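# Insert loose screws head-up into empty cover holes

## Task

Place every loose screw, with its head on top, into one of the unfilled holes in the cover so that all nine screws end up seated the same way, then release the gripper.

## Robot and tools

Robot: two arms, left_arm and right_arm, each ending in a parallel gripper. The names are labels only; left_arm sits on the +y side. The fingers extend along the gripper's own +z axis and close along its y axis. The reported end_effector_position is the point between the finger pads, roughly 1 cm short of the fingertips.

Frame: a single scene frame for everything. Origin on the table surface midway between the arms, +x out over the table, +z up. Positions are in metres; orientations are quaternions written w first (qw, qx, qy, qz). Reported hand positions may be somewhat wrong, more so at long reach, and motions often finish a centimetre or more from the command, usually low.

The 16-number row used by both motion tools: left_arm x, y, z, qw, qx, qy, qz, opening, followed by right_arm x, y, z, qw, qx, qy, qz, opening. All 16 are always required, even when one arm is idle. x, y, z and the quaternion are an absolute target pose for that gripper in the scene frame, not an offset. Opening runs from -1 (closed) to +1 (fully open, 0.094 m). To keep an arm still, resend its whole last reported pose and the opening it should hold; to keep an orientation steady, repeat the same quaternion rather than copying the drifted value from the last result.

execute_actions(actions): actions is a list of up to 15 actions; each action is a table of up to 15 rows, each row lasting one control step of 1/30 s. If fewer than 15 rows are given, the last row is held for the remaining steps. Each control step clips the commanded pose to within 70 mm and 16 degrees of the measured pose, so distant targets take several actions; after an action an arm continues only to its last clipped pose. An action is rejected for both arms if any target lies more than 0.6 m from that gripper's current position along any of the gripper's axes. If the first action fails that check against the latest state, or any action is malformed, nothing runs. An empty list just returns state and images. Results include step readings of end_effector_position; HELD with an arm label means part of that arm's row was held back.

move(target, speed, blocking): target is one 16-number row as above, absolute poses. Each gripper travels a straight line toward its pose, rotating the short way; both paths finish together, lasting 0.5 to 10 s (cut off at 10 s). speed is the path's top speed in m/s, 0.002 to 0.5, default 0.25; rotation is capped at twice that in rad/s. Openings are applied at the start. Paths do not avoid obstacles or the other arm, and grippers can lag, wander or overshoot the speed, especially near full arm extension. Faster contact hits harder, and a target set deeper beyond contact presses harder. blocking=false returns after 0.5 s while motion continues; then check with wait(0), and call wait or stop before sending new rows or moves. The result adds a move: line giving the ending (done, off_target, moving, held, fault) and limits; held means a check stopped that arm's final step, limits=paced means the pose was clipped, limits=held means some steps were blocked (afterwards the arm may jump faster than speed). If only one arm is named, the other finished at rest. Distances from each pose are also reported.

wait(seconds): 0 to 10 s, arms keep their last command; returns early if a running move finishes. stop(): brakes a running move (needs room, more when fast); fingers keep moving. zoom_image(camera, region): camera is one of cam_head_left, cam_head_right, cam_high, cam_left_wrist, cam_right_wrist (all 504x504); region [x0, y0, x1, y1] in pixels from the top-left, at most 504 by 504. finished_scene(scene): ends the given scene irreversibly once the last command has been held; only call it when the screws are seated and released.

Results: a state line per arm with position and quaternion, Hand target lines (the pose the controller is currently driving toward), grip_measured (finger opening on the command scale; the last Joint positions value is the opening in metres), joint positions and torques, and camera images with calibration updates. Joint limits (rad): waist -2.618 to 3.054, shoulder 0 to 3.142, elbow 0 to 3.142, wrist pitch -1.571 to 1.571, wrist yaw -1.571 to 1.571, wrist roll -2.094 to 2.094. A pose unreachable line means the clearance check altered or blocked that arm's command. Elbows stop just before straight.

Gripping: command an opening below grip_measured to hold; about 0.03 lower grips firmly, smaller gaps hold gently. Readings may be off by about 1 mm per gripper. Pads push up to roughly 50 to 62 N, less on thin parts, with brief spikes at first contact. Expect occasional tugs on held parts or nudges to loose items.

Avoid: dropping or knocking anything off the table (task fails), arms colliding or pressing each other, slamming or shoving hard, and long heavy holding. Motors heat under load: MOTOR HOT warns at 75 °C, 90 °C pauses that arm for 10 s, 100 °C makes the arm go limp and fall; these appear as OVER-TEMPERATURE FAULT lines. The simulation keeps running while you compose replies, holding the last command. Smooth, efficient, quick motion is preferred.

Each tool is called after "Call:" as a command line: name --argument value for each argument, lists and objects as JSON in quotes; but a table of rows of numbers goes row by row, as --pt "numbers of a row", without its own name.

## Session

Call:
execute_actions --actions '[]'

Scene clock: 0.00 s.
left_arm: end_effector_position=(+0.2699, +0.1800, +0.3102) grip_measured=+1.000 end_effector_quat_wxyz=(+0.391, +0.786, +0.472, +0.078) | right_arm: end_effector_position=(-0.0081, -0.0695, +0.1847) grip_measured=+1.000 end_effector_quat_wxyz=(-0.170, +0.027, +0.959, +0.225)
Joint positions: left_arm=[-0.291  1.183  1.44  -1.079  0.375  1.601  0.094] | right_arm=[ 1.01   1.191  1.105 -1.229 -0.516  1.163  0.094]
Joint velocities: left_arm=[-0.022  0.002 -0.007 -0.051 -0.081  0.051  0.   ] | right_arm=[-0.002 -0.002  0.002 -0.051  0.037 -0.022  0.   ]
Joint torques (N m, as the arm reports them, + toward a larger angle): no reading
Hand target (left_arm): +0.267, +0.179, +0.314; +0.396, +0.784, +0.472, +0.075
Hand target (right_arm): -0.009, -0.070, +0.187; -0.169, +0.025, +0.959, +0.227

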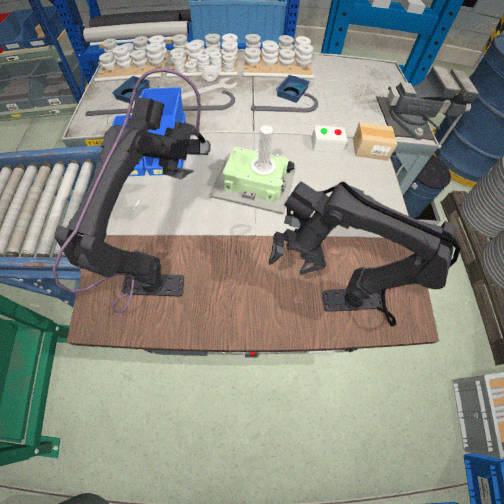

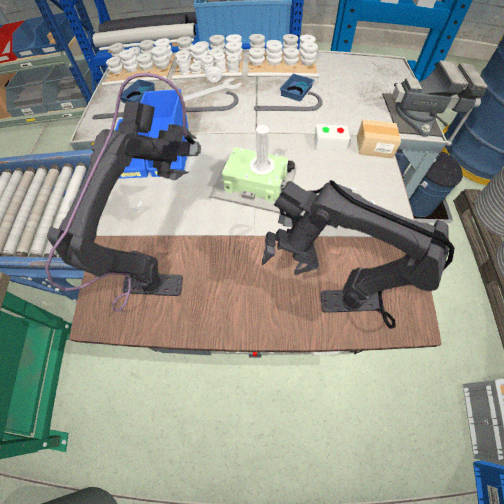

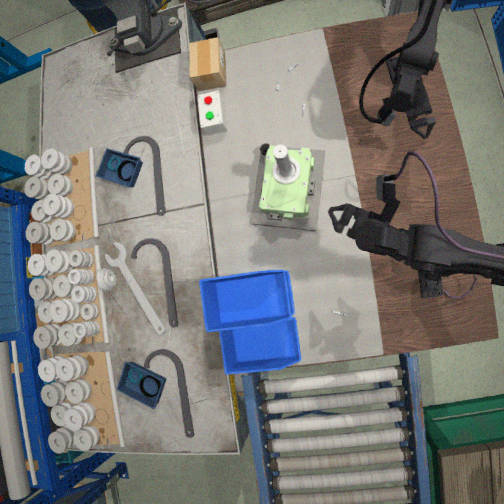

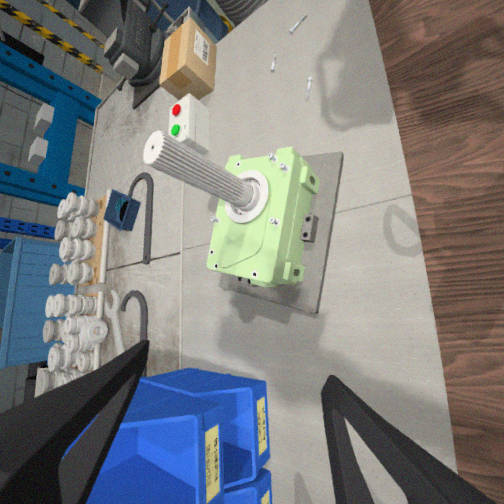

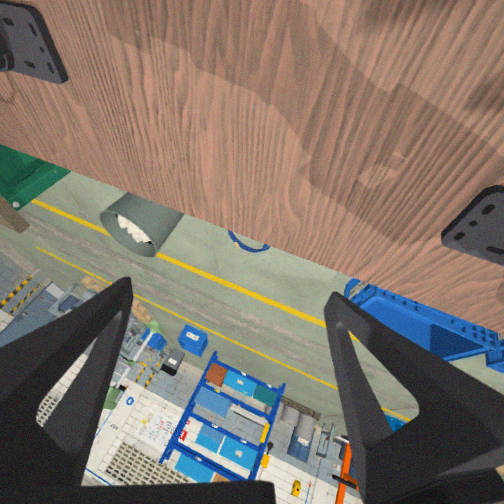

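Call:
zoom_image --camera "cam_high" --region '[230, 50, 380, 330]'

Call:
zoom_image --camera "cam_left_wrist" --region '[180, 130, 350, 300]'

Region (230, 50, 380, 330) of cam_high's 504x504 image, scaled by 1.800, with more detail than that image has; it fills the left 270 columns of this view, and the rest is white.

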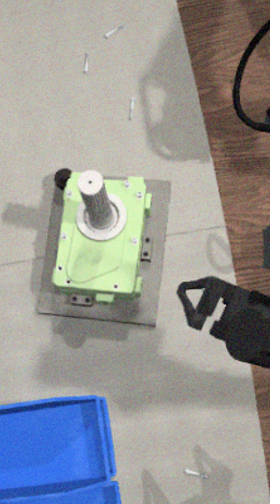

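Region (180, 130, 350, 300) of cam_left_wrist's 504x504 image, scaled by 2.965, with more detail than that image has.

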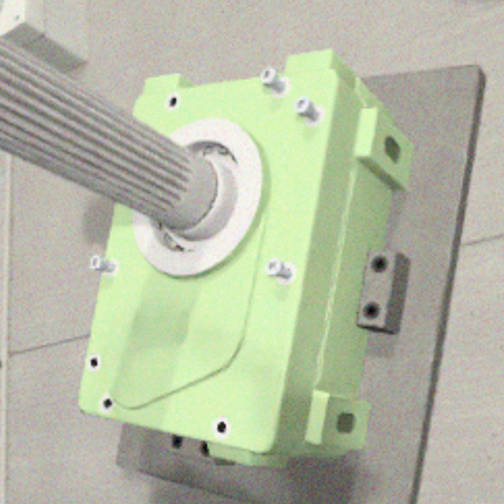

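Call:
move --target '[0.292,0.445,0.12,0,1,0,0,1, 0.295,-0.277,0.12,0,0.707,0.707,0,1]' --speed 0.3

Scene clock: 6.00 s.
left_arm: end_effector_position=(+0.2887, +0.4450, +0.1169) grip_measured=+1.000 end_effector_quat_wxyz=(-0.310, +0.830, +0.463, +0.027) | right_arm: end_effector_position=(+0.2921, -0.2754, +0.1186) grip_measured=+1.000 end_effector_quat_wxyz=(-0.000, +0.704, +0.710, +0.011)
Joint positions: left_arm=[ 0.062  1.882  1.476 -1.429 -0.582  2.088  0.094] | right_arm=[ 0.067  1.821  1.551 -1.285 -0.014  1.658  0.094]
Joint velocities: left_arm=[-0.017  0.027  0.017 -0.022 -0.022 -0.051  0.   ] | right_arm=[ 0.002  0.012 -0.007 -0.051  0.037 -0.066  0.   ]
Joint torques (N m, as the arm reports them, + toward a larger angle): left_arm=[-1.03 -7.02  6.78 -0.49 -0.53  0.04] | right_arm=[-0.35 -8.19  8.02  0.19  0.11  0.05]
Hand target (left_arm): +0.292, +0.444, +0.122; -0.318, +0.833, +0.451, +0.028
Hand target (right_arm): +0.295, -0.279, +0.119; +0.002, +0.708, +0.706, +0.004
Off the commanded pose (left_arm): 0.005 m, 68 deg; orientation clipped at the last step of the last action.
Off the commanded pose (right_arm): 0.004 m, 1 deg.
joint sent to its limit (left arm) — the command would take joint 6 (wrist roll) past its upper limit, so that joint was sent only as far as its limit.
move: off_target (left_arm); limits=paced
camera_calibration (this result's frames):
cam_left_wrist: T_world_to_cam=[[-0.903738, 0.182971, 0.387014, 0.131849], [0.416523, 0.584548, 0.696285, -0.395542], [-0.0988289, 0.790459, -0.604489, -0.133898], [0, 0, 0, 1]] pos_world=[0.270676, 0.31293, 0.143443]
cam_right_wrist: T_world_to_cam=[[-0.977094, -0.201516, 0.0683936, 0.213785], [-0.120313, 0.788204, 0.603539, 0.20473], [-0.175531, 0.581486, -0.794395, 0.415413], [0, 0, 0, 1]] pos_world=[0.306438, -0.359844, 0.191818]

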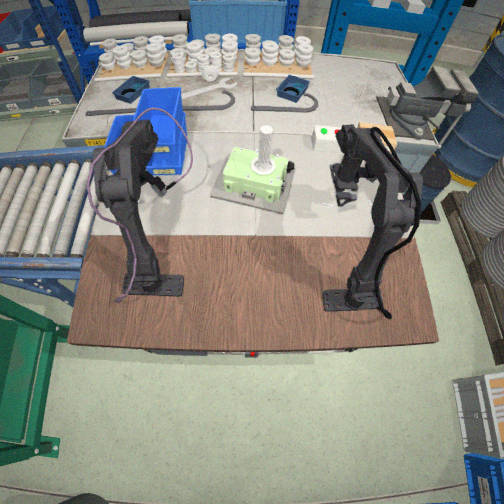

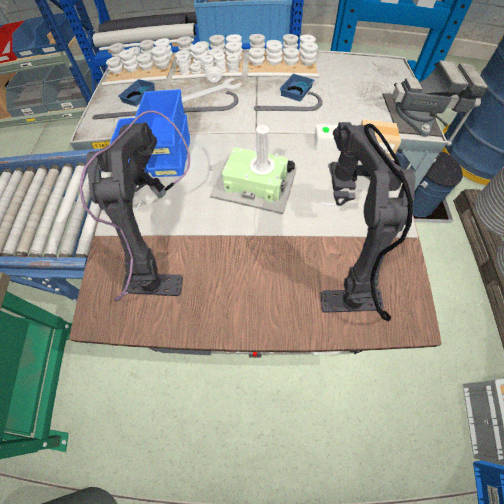

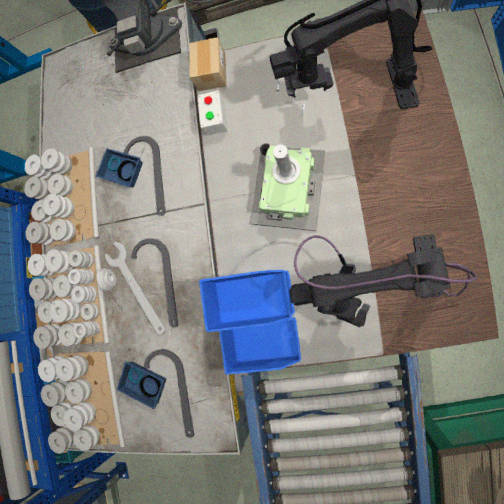

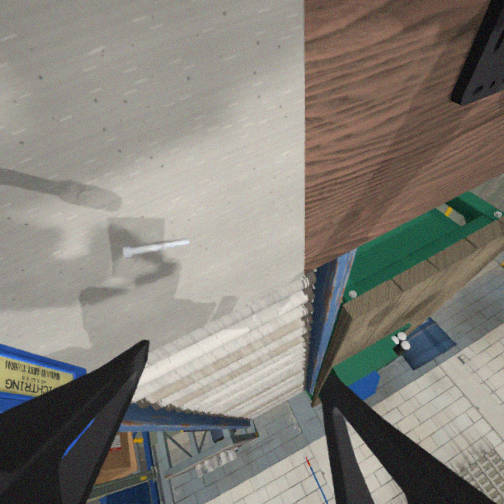

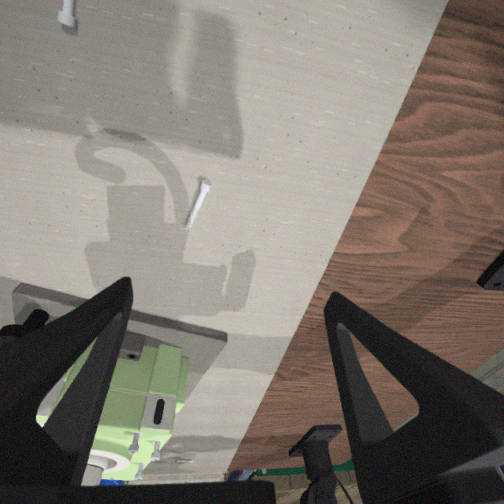

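Call:
move --target '[0.3215,0.438,0.05,0,0.185,0.983,0,0, 0.319,-0.273,0.05,0,0.799,0.602,0,0]' --speed 0.3

Scene clock: 10.07 s.
left_arm: end_effector_position=(+0.3208, +0.4371, +0.0453) grip_measured=+0.002 end_effector_quat_wxyz=(-0.016, +0.196, +0.981, +0.001) | right_arm: end_effector_position=(+0.3235, -0.2726, +0.0604) grip_measured=+0.002 end_effector_quat_wxyz=(+0.003, +0.799, +0.602, +0.016)
Joint positions: left_arm=[ 0.32   1.888  1.343 -1.052 -0.017  0.696  0.047] | right_arm=[ 0.067  1.955  1.497 -1.082 -0.013  1.946  0.047]
Joint velocities: left_arm=[-0.007  0.002 -0.012  0.022  0.007 -0.037  0.   ] | right_arm=[-0.002  0.002 -0.027  0.022  0.037 -0.037  0.   ]
Joint torques (N m, as the arm reports them, + toward a larger angle): left_arm=[  0.83 -10.03   3.65   0.33   0.18  -0.08] | right_arm=[ 0.41 -9.28  5.06  0.37  0.11  0.03]
Hand target (left_arm): +0.321, +0.438, +0.050; -0.001, +0.184, +0.983, +0.000
Hand target (right_arm): +0.319, -0.273, +0.050; -0.000, +0.799, +0.602, +0.000
Off the commanded pose (left_arm): 0.005 m, 2 deg.
Off the commanded pose (right_arm): 0.011 m, 2 deg.
move: off_target (right_arm)
camera_calibration (this result's frames):
cam_left_wrist: T_world_to_cam=[[-0.142046, -0.989819, -0.00900278, 0.476188], [-0.917732, 0.128282, 0.375915, 0.287573], [-0.370933, 0.0616594, -0.92661, 0.252658], [0, 0, 0, 1]] pos_world=[0.425275, 0.418871, 0.1303]
cam_right_wrist: T_world_to_cam=[[-0.994812, 0.0835521, 0.0580384, 0.33303], [0.1016, 0.786868, 0.6087, 0.168904], [0.00518959, 0.611439, -0.791275, 0.322647], [0, 0, 0, 1]] pos_world=[0.312467, -0.35801, 0.133162]

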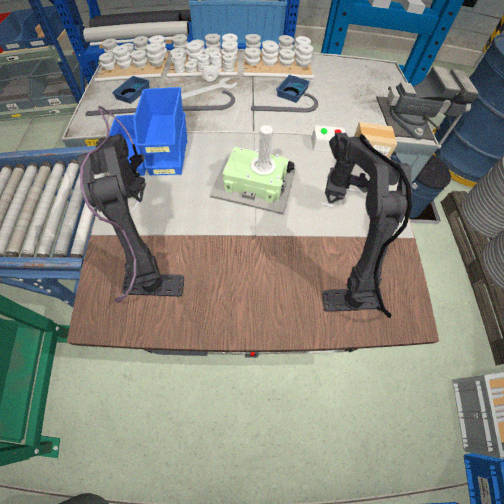

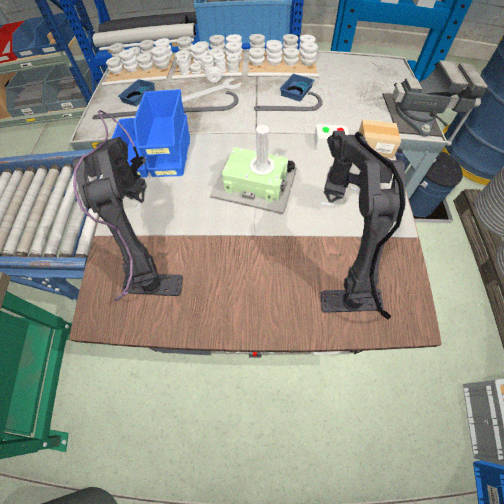

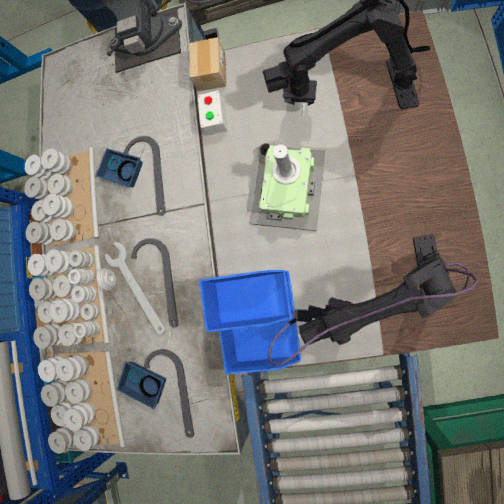

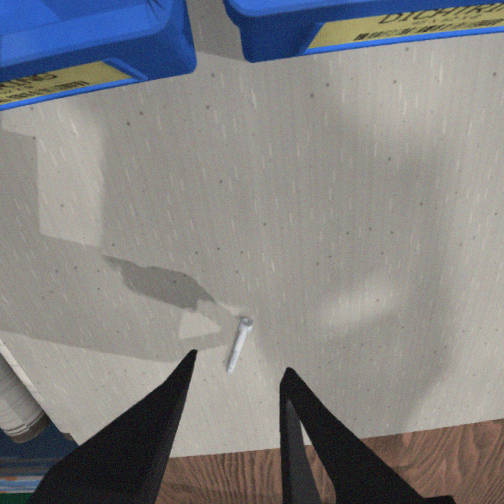

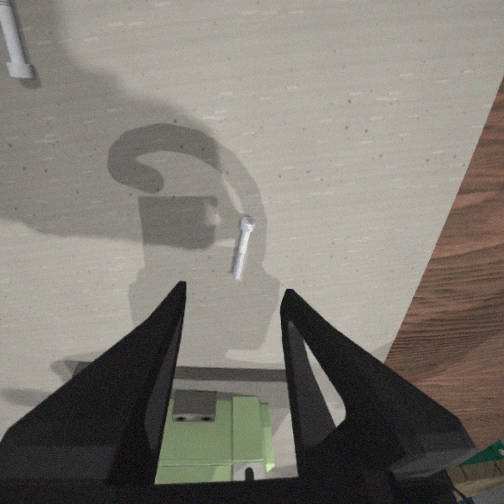

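Call:
move --target '[0.317,0.442,0.013,0,0.185,0.983,0,-0.4, 0.316,-0.269,0.006,0,0.799,0.602,0,-0.4]' --speed 0.08

Scene clock: 11.50 s.
left_arm: end_effector_position=(+0.3198, +0.4418, +0.0207) grip_measured=-0.398 end_effector_quat_wxyz=(+0.001, +0.187, +0.982, +0.010) | right_arm: end_effector_position=(+0.3192, -0.2693, +0.0160) grip_measured=-0.399 end_effector_quat_wxyz=(-0.000, +0.799, +0.601, +0.011)
Joint positions: left_arm=[ 0.335  1.888  1.239 -0.91  -0.016  0.694  0.028] | right_arm=[ 0.078  2.002  1.379 -0.929 -0.012  1.959  0.028]
Joint velocities: left_arm=[ 0.007  0.002  0.007  0.037 -0.081 -0.037 -0.   ] | right_arm=[-0.002  0.012  0.002 -0.095  0.037 -0.051 -0.002]
Joint torques (N m, as the arm reports them, + toward a larger angle): left_arm=[ 0.96 -7.11  3.71  0.4   0.17  0.03] | right_arm=[ 0.58 -9.42  4.81  0.44  0.11  0.06]
Hand target (left_arm): +0.317, +0.442, +0.013; -0.000, +0.185, +0.983, +0.000
Hand target (right_arm): +0.316, -0.269, +0.006; -0.000, +0.799, +0.602, -0.000
Off the commanded pose (left_arm): 0.008 m, 1 deg.
Off the commanded pose (right_arm): 0.010 m, 1 deg.
move: done
camera_calibration (this result's frames):
cam_left_wrist: T_world_to_cam=[[-0.125152, -0.991822, -0.0250334, 0.476362], [-0.933088, 0.109091, 0.342703, 0.309326], [-0.337169, 0.0662483, -0.93911, 0.216625], [0, 0, 0, 1]] pos_world=[0.421285, 0.424371, 0.109353]
cam_right_wrist: T_world_to_cam=[[-0.993851, 0.0863234, 0.0693368, 0.331327], [0.110698, 0.787555, 0.60622, 0.19116], [-0.00227557, 0.610168, -0.792269, 0.287536], [0, 0, 0, 1]] pos_world=[0.308783, -0.354595, 0.0889474]

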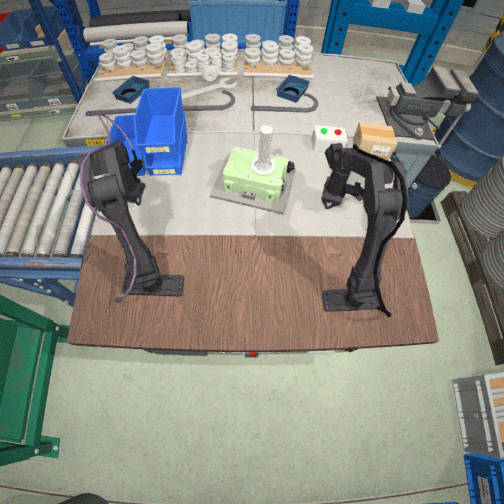

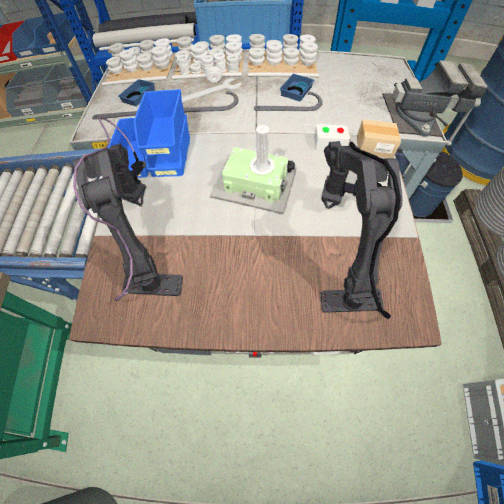

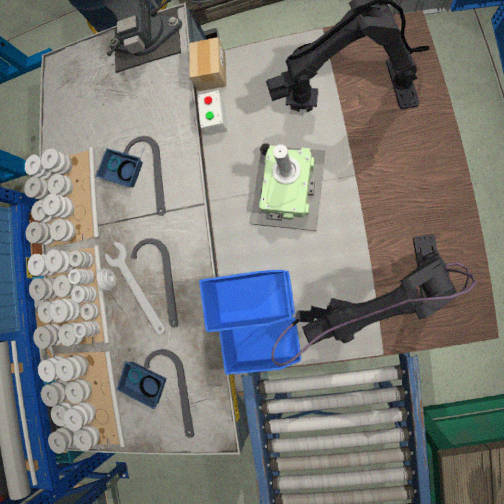

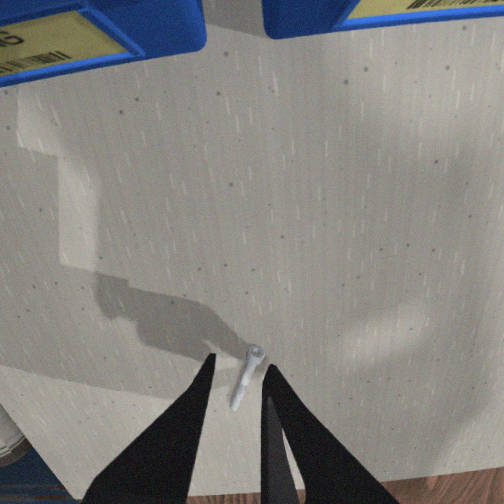

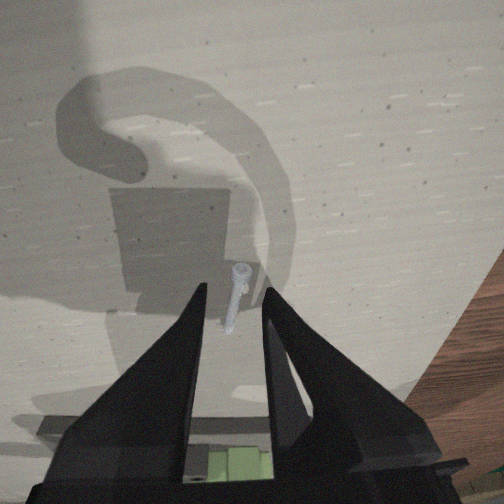

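Lower a bit more, then close.

Call:
execute_actions --actions '[[[0.317,0.439,0.003,0,0.185,0.983,0,-0.4, 0.316,-0.269,0.001,0,0.799,0.602,0,-0.4]],[[0.317,0.439,0.003,0,0.185,0.983,0,-0.4, 0.316,-0.269,0.001,0,0.799,0.602,0,-0.4]],[[0.317,0.439,0.003,0,0.185,0.983,0,-1, 0.316,-0.269,0.001,0,0.799,0.602,0,-1]],[[0.317,0.439,0.003,0,0.185,0.983,0,-1, 0.316,-0.269,0.001,0,0.799,0.602,0,-1]]]'

Scene clock: 13.63 s.
left_arm: end_effector_position=(+0.3216, +0.4405, +0.0168) grip_measured=-0.883 end_effector_quat_wxyz=(+0.008, +0.187, +0.982, +0.007) | right_arm: end_effector_position=(+0.3212, -0.2692, +0.0157) grip_measured=-0.931 end_effector_quat_wxyz=(+0.002, +0.799, +0.600, +0.015)
Joint positions: left_arm=[ 0.335  1.891  1.226 -0.885 -0.006  0.694  0.006] | right_arm=[ 0.078  2.002  1.377 -0.918 -0.011  1.959  0.003]
Joint velocities: left_arm=[ 0.002 -0.022  0.027  0.007 -0.022 -0.051 -0.   ] | right_arm=[-0.002 -0.002 -0.002  0.007 -0.007  0.007 -0.   ]
Joint torques (N m, as the arm reports them, + toward a larger angle): left_arm=[ 0.27 -6.46  2.72  0.6   0.05 -0.04] | right_arm=[ 0.52 -8.86  4.16  0.53  0.1   0.04]
Hand target (left_arm): +0.317, +0.439, +0.004; -0.000, +0.185, +0.983, -0.000
Hand target (right_arm): +0.316, -0.269, +0.001; -0.000, +0.799, +0.602, -0.000
Off the commanded pose (left_arm): 0.015 m, 1 deg.
Off the commanded pose (right_arm): 0.016 m, 2 deg.
Step readings (end_effector_position; steps 1 to 15: 1st action; 16 to 30: 2nd action; 31 to 45: 3rd action; 46 to 60: 4th action):
0: left_arm (+0.3201, +0.4419, +0.0207) | right_arm (+0.3192, -0.2693, +0.0160)
1: left_arm (+0.3202, +0.4419, +0.0198) | right_arm (+0.3194, -0.2693, +0.0160)
2: left_arm (+0.3204, +0.4420, +0.0182) | right_arm (+0.3198, -0.2692, +0.0160)
4: left_arm (+0.3208, +0.4420, +0.0168) | right_arm (+0.3202, -0.2692, +0.0160)
8: left_arm (+0.3209, +0.4420, +0.0168) | right_arm (+0.3202, -0.2692, +0.0160)
15: left_arm (+0.3209, +0.4420, +0.0168) | right_arm (+0.3202, -0.2692, +0.0160)
16: left_arm (+0.3209, +0.4420, +0.0168) | right_arm (+0.3202, -0.2692, +0.0160)
17: left_arm (+0.3209, +0.4420, +0.0168) | right_arm (+0.3202, -0.2692, +0.0160)
19: left_arm (+0.3209, +0.4420, +0.0168) | right_arm (+0.3202, -0.2692, +0.0160)
23: left_arm (+0.3209, +0.4420, +0.0168) | right_arm (+0.3202, -0.2692, +0.0160)
30: left_arm (+0.3209, +0.4420, +0.0168) | right_arm (+0.3202, -0.2692, +0.0160)
31: left_arm (+0.3210, +0.4412, +0.0168) | right_arm (+0.3203, -0.2692, +0.0160)
32: left_arm (+0.3208, +0.4403, +0.0168) | right_arm (+0.3206, -0.2691, +0.0160)
34: left_arm (+0.3216, +0.4404, +0.0168) | right_arm (+0.3212, -0.2692, +0.0157)
38: left_arm (+0.3216, +0.4405, +0.0168) | right_arm (+0.3212, -0.2692, +0.0157)
45: left_arm (+0.3216, +0.4405, +0.0168) | right_arm (+0.3212, -0.2692, +0.0157)
46: left_arm (+0.3216, +0.4405, +0.0168) | right_arm (+0.3212, -0.2692, +0.0157)
47: left_arm (+0.3216, +0.4405, +0.0168) | right_arm (+0.3212, -0.2692, +0.0157)
49: left_arm (+0.3216, +0.4405, +0.0168) | right_arm (+0.3212, -0.2692, +0.0157)
53: left_arm (+0.3216, +0.4405, +0.0168) | right_arm (+0.3212, -0.2692, +0.0157)
60: end_effector_position above
camera_calibration (this result's frames):
cam_left_wrist: T_world_to_cam=[[-0.125061, -0.991958, -0.0194846, 0.475123], [-0.93696, 0.111623, 0.331128, 0.312842], [-0.32629, 0.0596676, -0.943385, 0.213198], [0, 0, 0, 1]] pos_world=[0.422105, 0.42366, 0.106795]
cam_right_wrist: T_world_to_cam=[[-0.994387, 0.0866754, 0.0606765, 0.333758], [0.105689, 0.787176, 0.607605, 0.192491], [0.00490136, 0.610607, -0.791918, 0.285014], [0, 0, 0, 1]] pos_world=[0.310143, -0.354484, 0.0884981]

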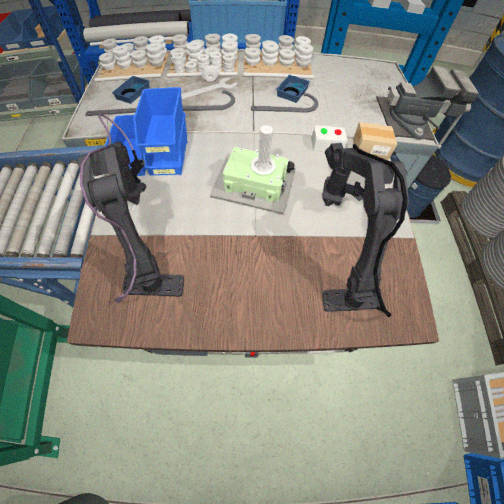

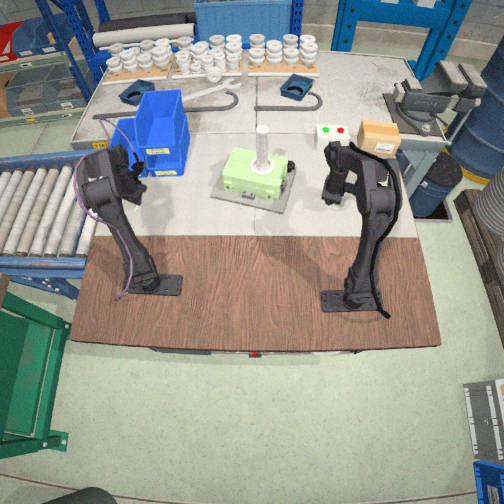

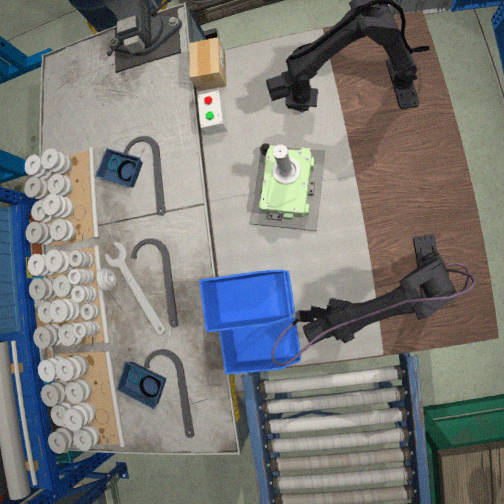

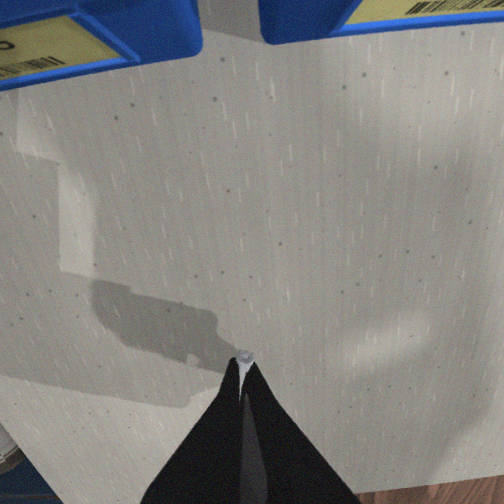

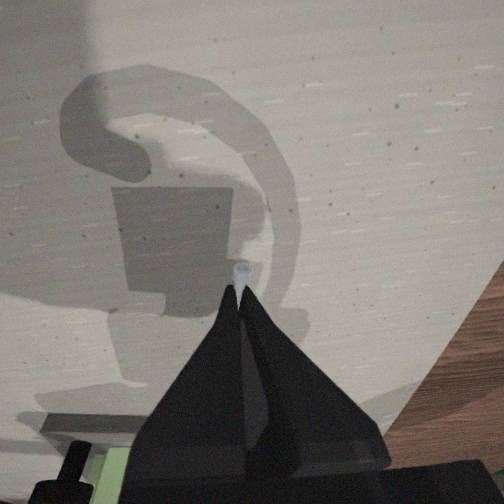

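Call:
move --target '[0.30,0.30,0.15,0,0.185,0.983,0,-1, 0.30,-0.27,0.15,0,0.799,0.602,0,-1]' --speed 0.25

Call:
move --target '[0.30,0.17,0.2,0.683,0.183,0.683,-0.183,-1, 0.35,-0.19,0.2,0.653,-0.271,0.653,0.271,-1]' --speed 0.25

Scene clock: 15.50 s.
left_arm: end_effector_position=(+0.2960, +0.3037, +0.1390) grip_measured=-0.883 end_effector_quat_wxyz=(-0.013, +0.189, +0.982, +0.001) | right_arm: end_effector_position=(+0.3011, -0.2713, +0.1395) grip_measured=-0.931 end_effector_quat_wxyz=(-0.009, +0.800, +0.600, -0.005)
Joint positions: left_arm=[-0.088  1.688  1.474 -1.383 -0.004  0.273  0.006] | right_arm=[ 0.078  1.894  1.728 -1.423 -0.011  1.961  0.003]
Joint velocities: left_arm=[-0.012 -0.012  0.002 -0.051  0.037 -0.037 -0.   ] | right_arm=[-0.002  0.002  0.002 -0.037  0.022  0.037 -0.001]
Joint torques (N m, as the arm reports them, + toward a larger angle): left_arm=[-0.44 -7.51  7.32  0.09  0.05 -0.11] | right_arm=[  0.68 -11.67   7.7    0.06   0.1    0.05]
Hand target (left_arm): +0.300, +0.301, +0.149; +0.002, +0.185, +0.983, -0.000
Hand target (right_arm): +0.300, -0.270, +0.150; +0.000, +0.799, +0.602, +0.000
Off the commanded pose (left_arm): 0.012 m, 2 deg.
Off the commanded pose (right_arm): 0.011 m, 1 deg.
move: off_target (left_arm, right_arm)
camera_calibration (this result's frames):
cam_left_wrist: T_world_to_cam=[[-0.127864, -0.991747, -0.00944539, 0.33793], [-0.921421, 0.115263, 0.371075, 0.252352], [-0.366924, 0.0561503, -0.928555, 0.339329], [0, 0, 0, 1]] pos_world=[0.40024, 0.287001, 0.224636]
cam_right_wrist: T_world_to_cam=[[-0.990436, 0.0889696, 0.105459, 0.299635], [0.13466, 0.789857, 0.598325, 0.114365], [-0.0300646, 0.606804, -0.794283, 0.394288], [0, 0, 0, 1]] pos_world=[0.293223, -0.356246, 0.21315]

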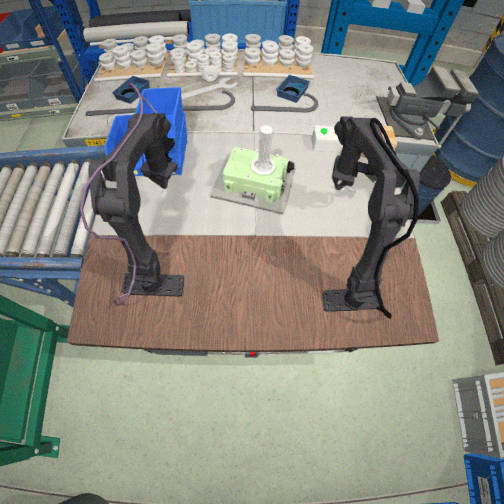

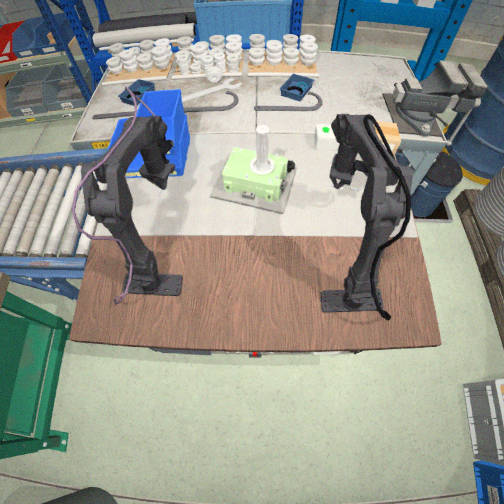

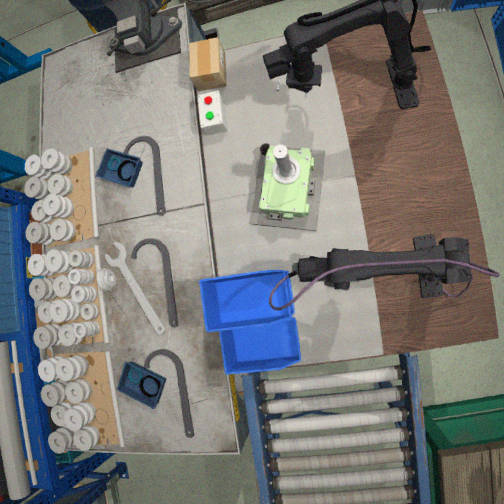

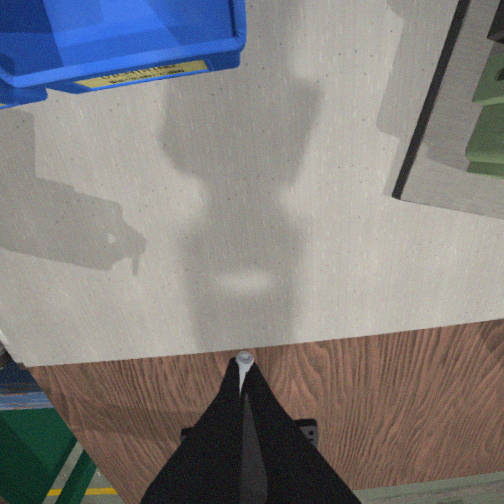

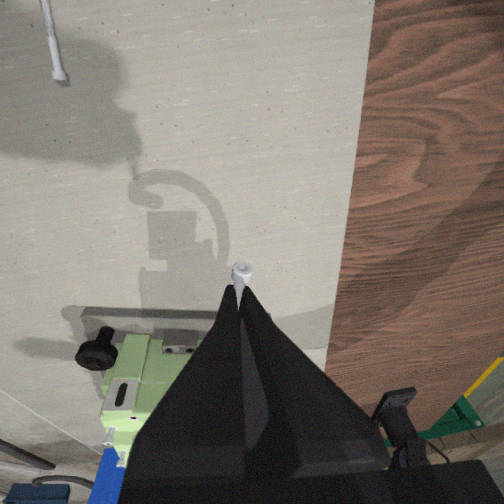

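Scene clock: 21.87 s.
left_arm: end_effector_position=(+0.3016, +0.1717, +0.2071) grip_measured=-0.883 end_effector_quat_wxyz=(+0.690, +0.180, +0.678, -0.181) | right_arm: end_effector_position=(+0.3422, -0.1886, +0.2006) grip_measured=-0.930 end_effector_quat_wxyz=(+0.650, -0.277, +0.654, +0.272)
Joint positions: left_arm=[-0.456  1.03   0.192  0.855  0.042  0.003  0.006] | right_arm=[-0.049  1.561  0.528  1.022 -0.817 -0.013  0.003]
Joint velocities: left_arm=[ 0.017  0.002 -0.007  0.037  0.11  -0.037 -0.   ] | right_arm=[ 0.002  0.007  0.002 -0.037  0.037  0.066  0.   ]
Joint torques (N m, as the arm reports them, + toward a larger angle): left_arm=[-1.03 -1.16  4.54  2.08 -0.17 -0.09] | right_arm=[-0.55 -4.56  7.72  1.64 -0.1  -0.07]
Hand target (left_arm): +0.300, +0.171, +0.200; +0.684, +0.178, +0.683, -0.183
Hand target (right_arm): +0.348, -0.191, +0.201; +0.651, -0.278, +0.653, +0.270
Off the commanded pose (left_arm): 0.007 m, 1 deg.
Off the commanded pose (right_arm): 0.008 m, 1 deg.
move: done
camera_calibration (this result's frames):
cam_left_wrist: T_world_to_cam=[[-0.477209, -0.843726, 0.24576, 0.235523], [-0.40289, -0.0384841, -0.914439, 0.383755], [0.780994, -0.535392, -0.321564, 0.0416817], [0, 0, 0, 1]] pos_world=[0.234451, 0.235801, 0.306442]
cam_right_wrist: T_world_to_cam=[[0.639059, -0.743498, 0.197012, -0.40642], [-0.342127, -0.504181, -0.792938, 0.205107], [0.688878, 0.439332, -0.576572, 0.0726113], [0, 0, 0, 1]] pos_world=[0.279879, -0.230662, 0.284572]

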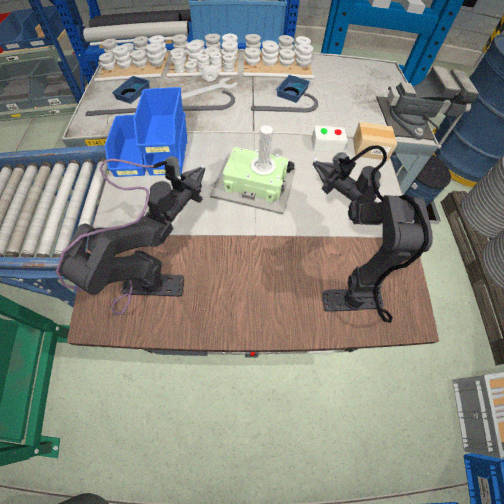

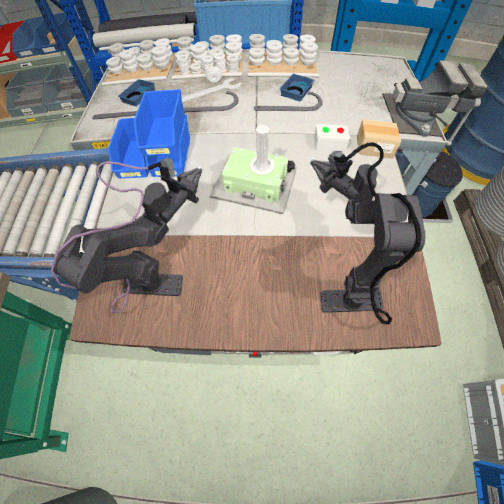

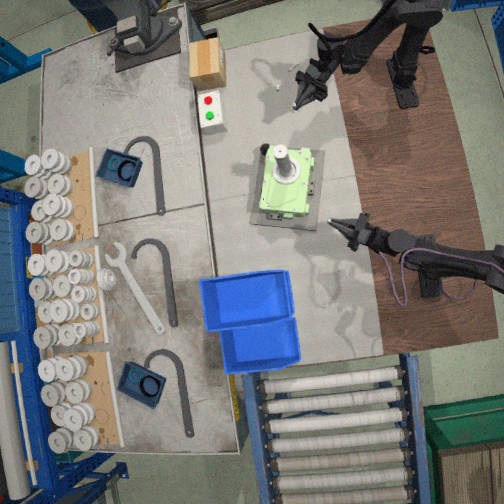

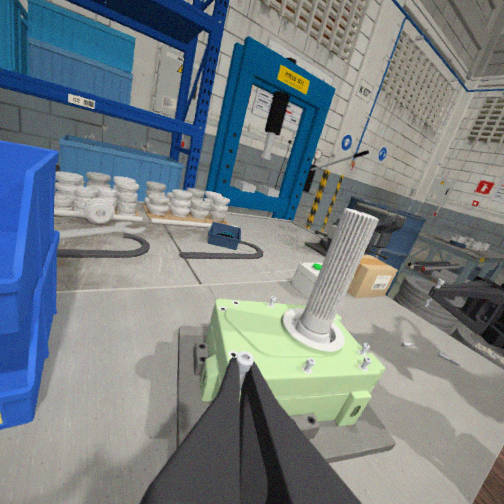

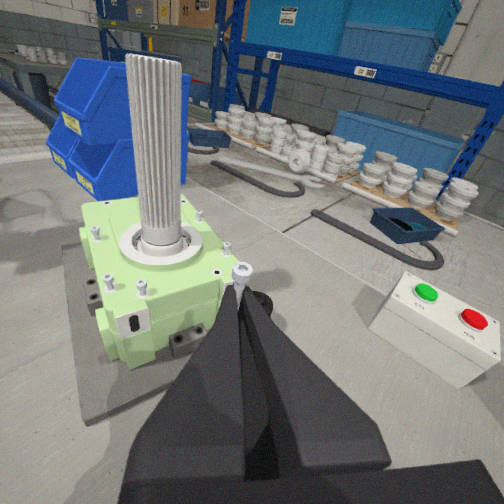

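Call:
move --target '[0.39,0.117,0.165,0.683,0.183,0.683,-0.183,-1, 0.411,-0.111,0.165,0.653,-0.271,0.653,0.271,-1]' --speed 0.15

Scene clock: 23.47 s.
left_arm: end_effector_position=(+0.3850, +0.1227, +0.1576) grip_measured=-0.883 end_effector_quat_wxyz=(+0.673, +0.186, +0.693, -0.180) | right_arm: end_effector_position=(+0.4066, -0.1141, +0.1647) grip_measured=-0.930 end_effector_quat_wxyz=(+0.652, -0.273, +0.654, +0.270)
Joint positions: left_arm=[-0.472  1.714  0.452  1.232  0.034  0.003  0.006] | right_arm=[ 0.181  1.926  0.77   1.151 -0.58  -0.005  0.003]
Joint velocities: left_arm=[ 0.017 -0.007  0.007 -0.051 -0.066  0.037  0.   ] | right_arm=[ 0.007 -0.012 -0.017 -0.037  0.022  0.022 -0.001]
Joint torques (N m, as the arm reports them, + toward a larger angle): left_arm=[-1.02 -5.22  6.27  2.14 -0.16 -0.04] | right_arm=[ 0.36 -8.4   7.24  1.77  0.06  0.05]
Hand target (left_arm): +0.389, +0.117, +0.167; +0.683, +0.183, +0.683, -0.183
Hand target (right_arm): +0.411, -0.112, +0.165; +0.653, -0.271, +0.653, +0.271
Off the commanded pose (left_arm): 0.011 m, 2 deg.
Off the commanded pose (right_arm): 0.005 m, 0 deg.
move: off_target (left_arm)
camera_calibration (this result's frames):
cam_left_wrist: T_world_to_cam=[[-0.473982, -0.84516, 0.247075, 0.244803], [-0.439845, -0.015829, -0.897934, 0.379011], [0.762809, -0.534279, -0.364237, -0.05202], [0, 0, 0, 1]] pos_world=[0.32242, 0.185104, 0.260894]
cam_right_wrist: T_world_to_cam=[[0.633465, -0.748892, 0.194636, -0.383133], [-0.34515, -0.49861, -0.795148, 0.238453], [0.692527, 0.436519, -0.574332, -0.0273235], [0, 0, 0, 1]] pos_world=[0.343925, -0.156103, 0.248484]

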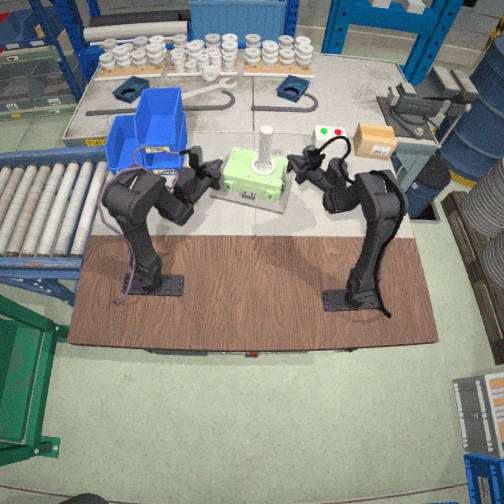

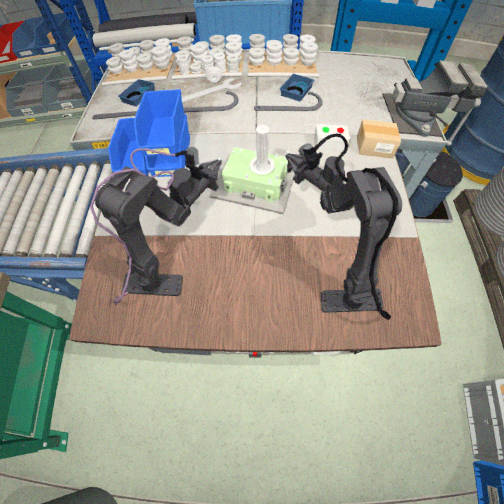

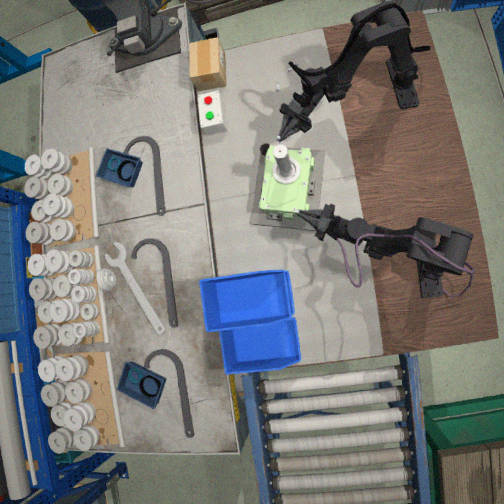

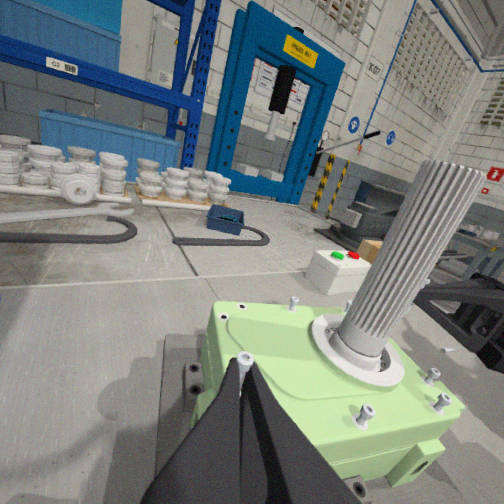

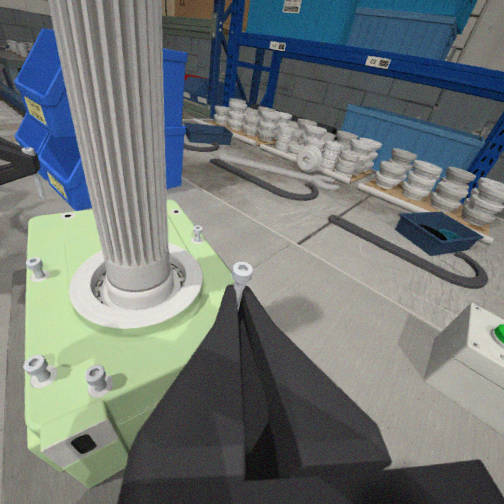

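Call:
zoom_image --camera "cam_head_left" --region '[190, 120, 320, 220]'

Call:
zoom_image --camera "cam_high" --region '[240, 120, 340, 240]'

Region (190, 120, 320, 220) of cam_head_left's 504x504 image, scaled by 3.877, with more detail than that image has; it fills the top 388 rows of this view, and the rest is white.

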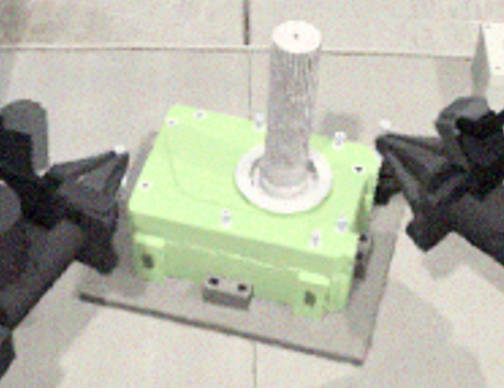

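Region (240, 120, 340, 240) of cam_high's 504x504 image, scaled by 4.200, with more detail than that image has.

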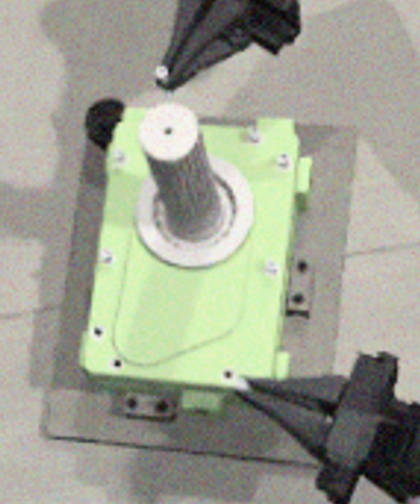

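Call:
move --target '[0.413,0.098,0.147,0.683,0.183,0.683,-0.183,-1, 0.437,-0.089,0.14,0.653,-0.271,0.653,0.271,-1]' --speed 0.08

Call:
zoom_image --camera "cam_head_left" --region '[190, 120, 320, 220]'

Call:
zoom_image --camera "cam_high" --region '[240, 120, 340, 240]'

Scene clock: 24.83 s.
left_arm: end_effector_position=(+0.4100, +0.1074, +0.1375) grip_measured=-0.886 end_effector_quat_wxyz=(+0.672, +0.182, +0.696, -0.174) | right_arm: end_effector_position=(+0.4329, -0.0932, +0.1403) grip_measured=-0.930 end_effector_quat_wxyz=(+0.651, -0.272, +0.655, +0.270)
Joint positions: left_arm=[-0.486  1.884  0.557  1.292  0.005  0.003  0.005] | right_arm=[ 0.223  2.087  0.89   1.19  -0.536 -0.005  0.003]
Joint velocities: left_arm=[ 0.007 -0.017 -0.007 -0.037  0.051 -0.051  0.   ] | right_arm=[ 0.012  0.012  0.002 -0.051  0.037 -0.022 -0.001]
Joint torques (N m, as the arm reports them, + toward a larger angle): left_arm=[-1.31 -6.33  6.05  2.19 -0.04 -0.04] | right_arm=[ 0.54 -9.71  7.11  1.75  0.04  0.06]
Hand target (left_arm): +0.412, +0.098, +0.147; +0.683, +0.183, +0.683, -0.183
Hand target (right_arm): +0.437, -0.089, +0.140; +0.653, -0.271, +0.653, +0.271
Off the commanded pose (left_arm): 0.014 m, 2 deg.
Off the commanded pose (right_arm): 0.006 m, 0 deg.
move: off_target (left_arm)
camera_calibration (this result's frames):
cam_left_wrist: T_world_to_cam=[[-0.460715, -0.852714, 0.246212, 0.244221], [-0.444317, -0.0185565, -0.895678, 0.373581], [0.768326, -0.522049, -0.370326, -0.0892828], [0, 0, 0, 1]] pos_world=[0.347103, 0.168573, 0.241414]
cam_right_wrist: T_world_to_cam=[[0.632384, -0.749959, 0.194041, -0.378866], [-0.347523, -0.49852, -0.794169, 0.239469], [0.692328, 0.434786, -0.575885, -0.0685831], [0, 0, 0, 1]] pos_world=[0.370292, -0.134935, 0.224199]

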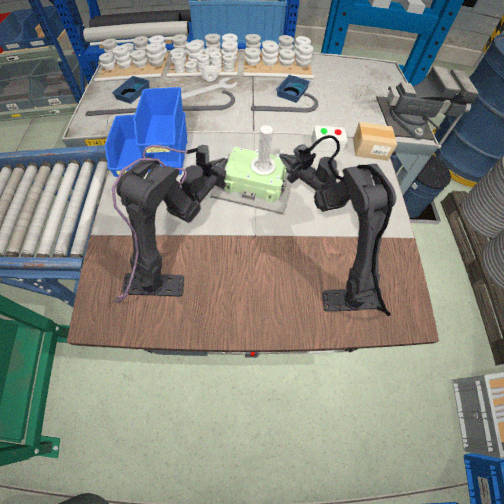

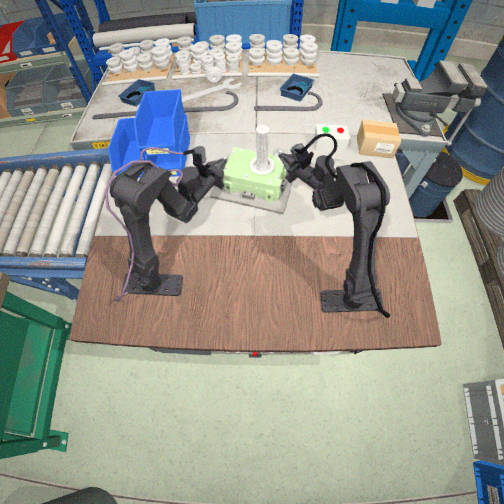

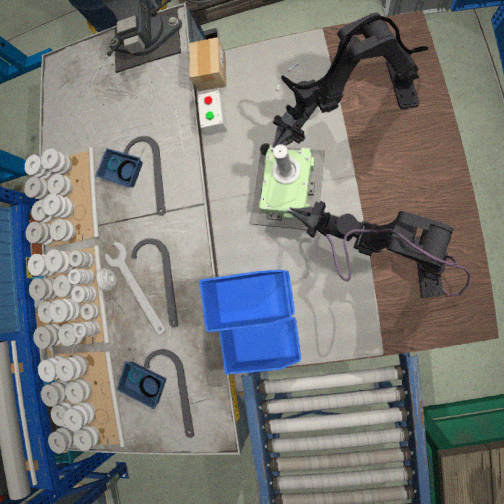

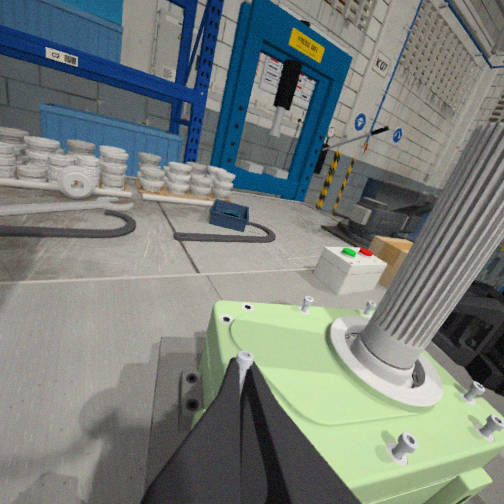

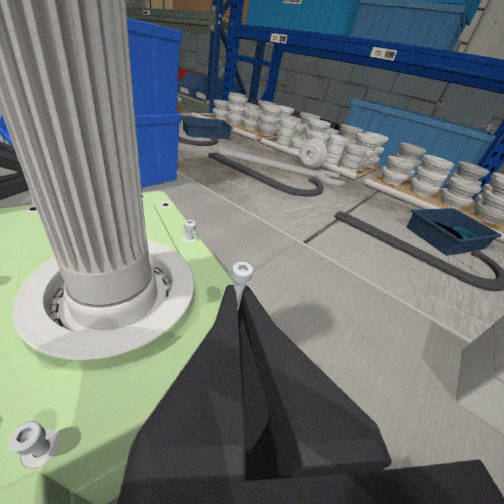

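Region (190, 120, 320, 220) of cam_head_left's 504x504 image, scaled by 3.877, with more detail than that image has; it fills the top 388 rows of this view, and the rest is white.

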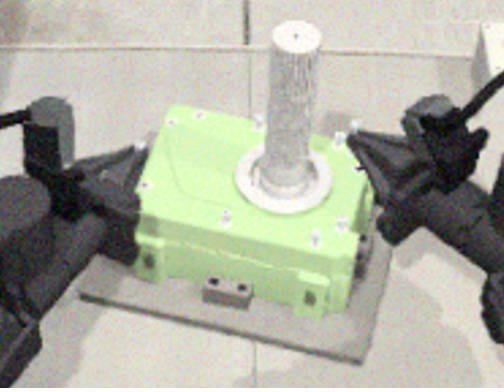

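Region (240, 120, 340, 240) of cam_high's 504x504 image, scaled by 4.200, with more detail than that image has.

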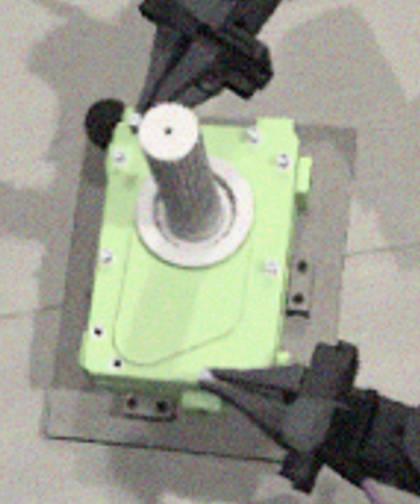

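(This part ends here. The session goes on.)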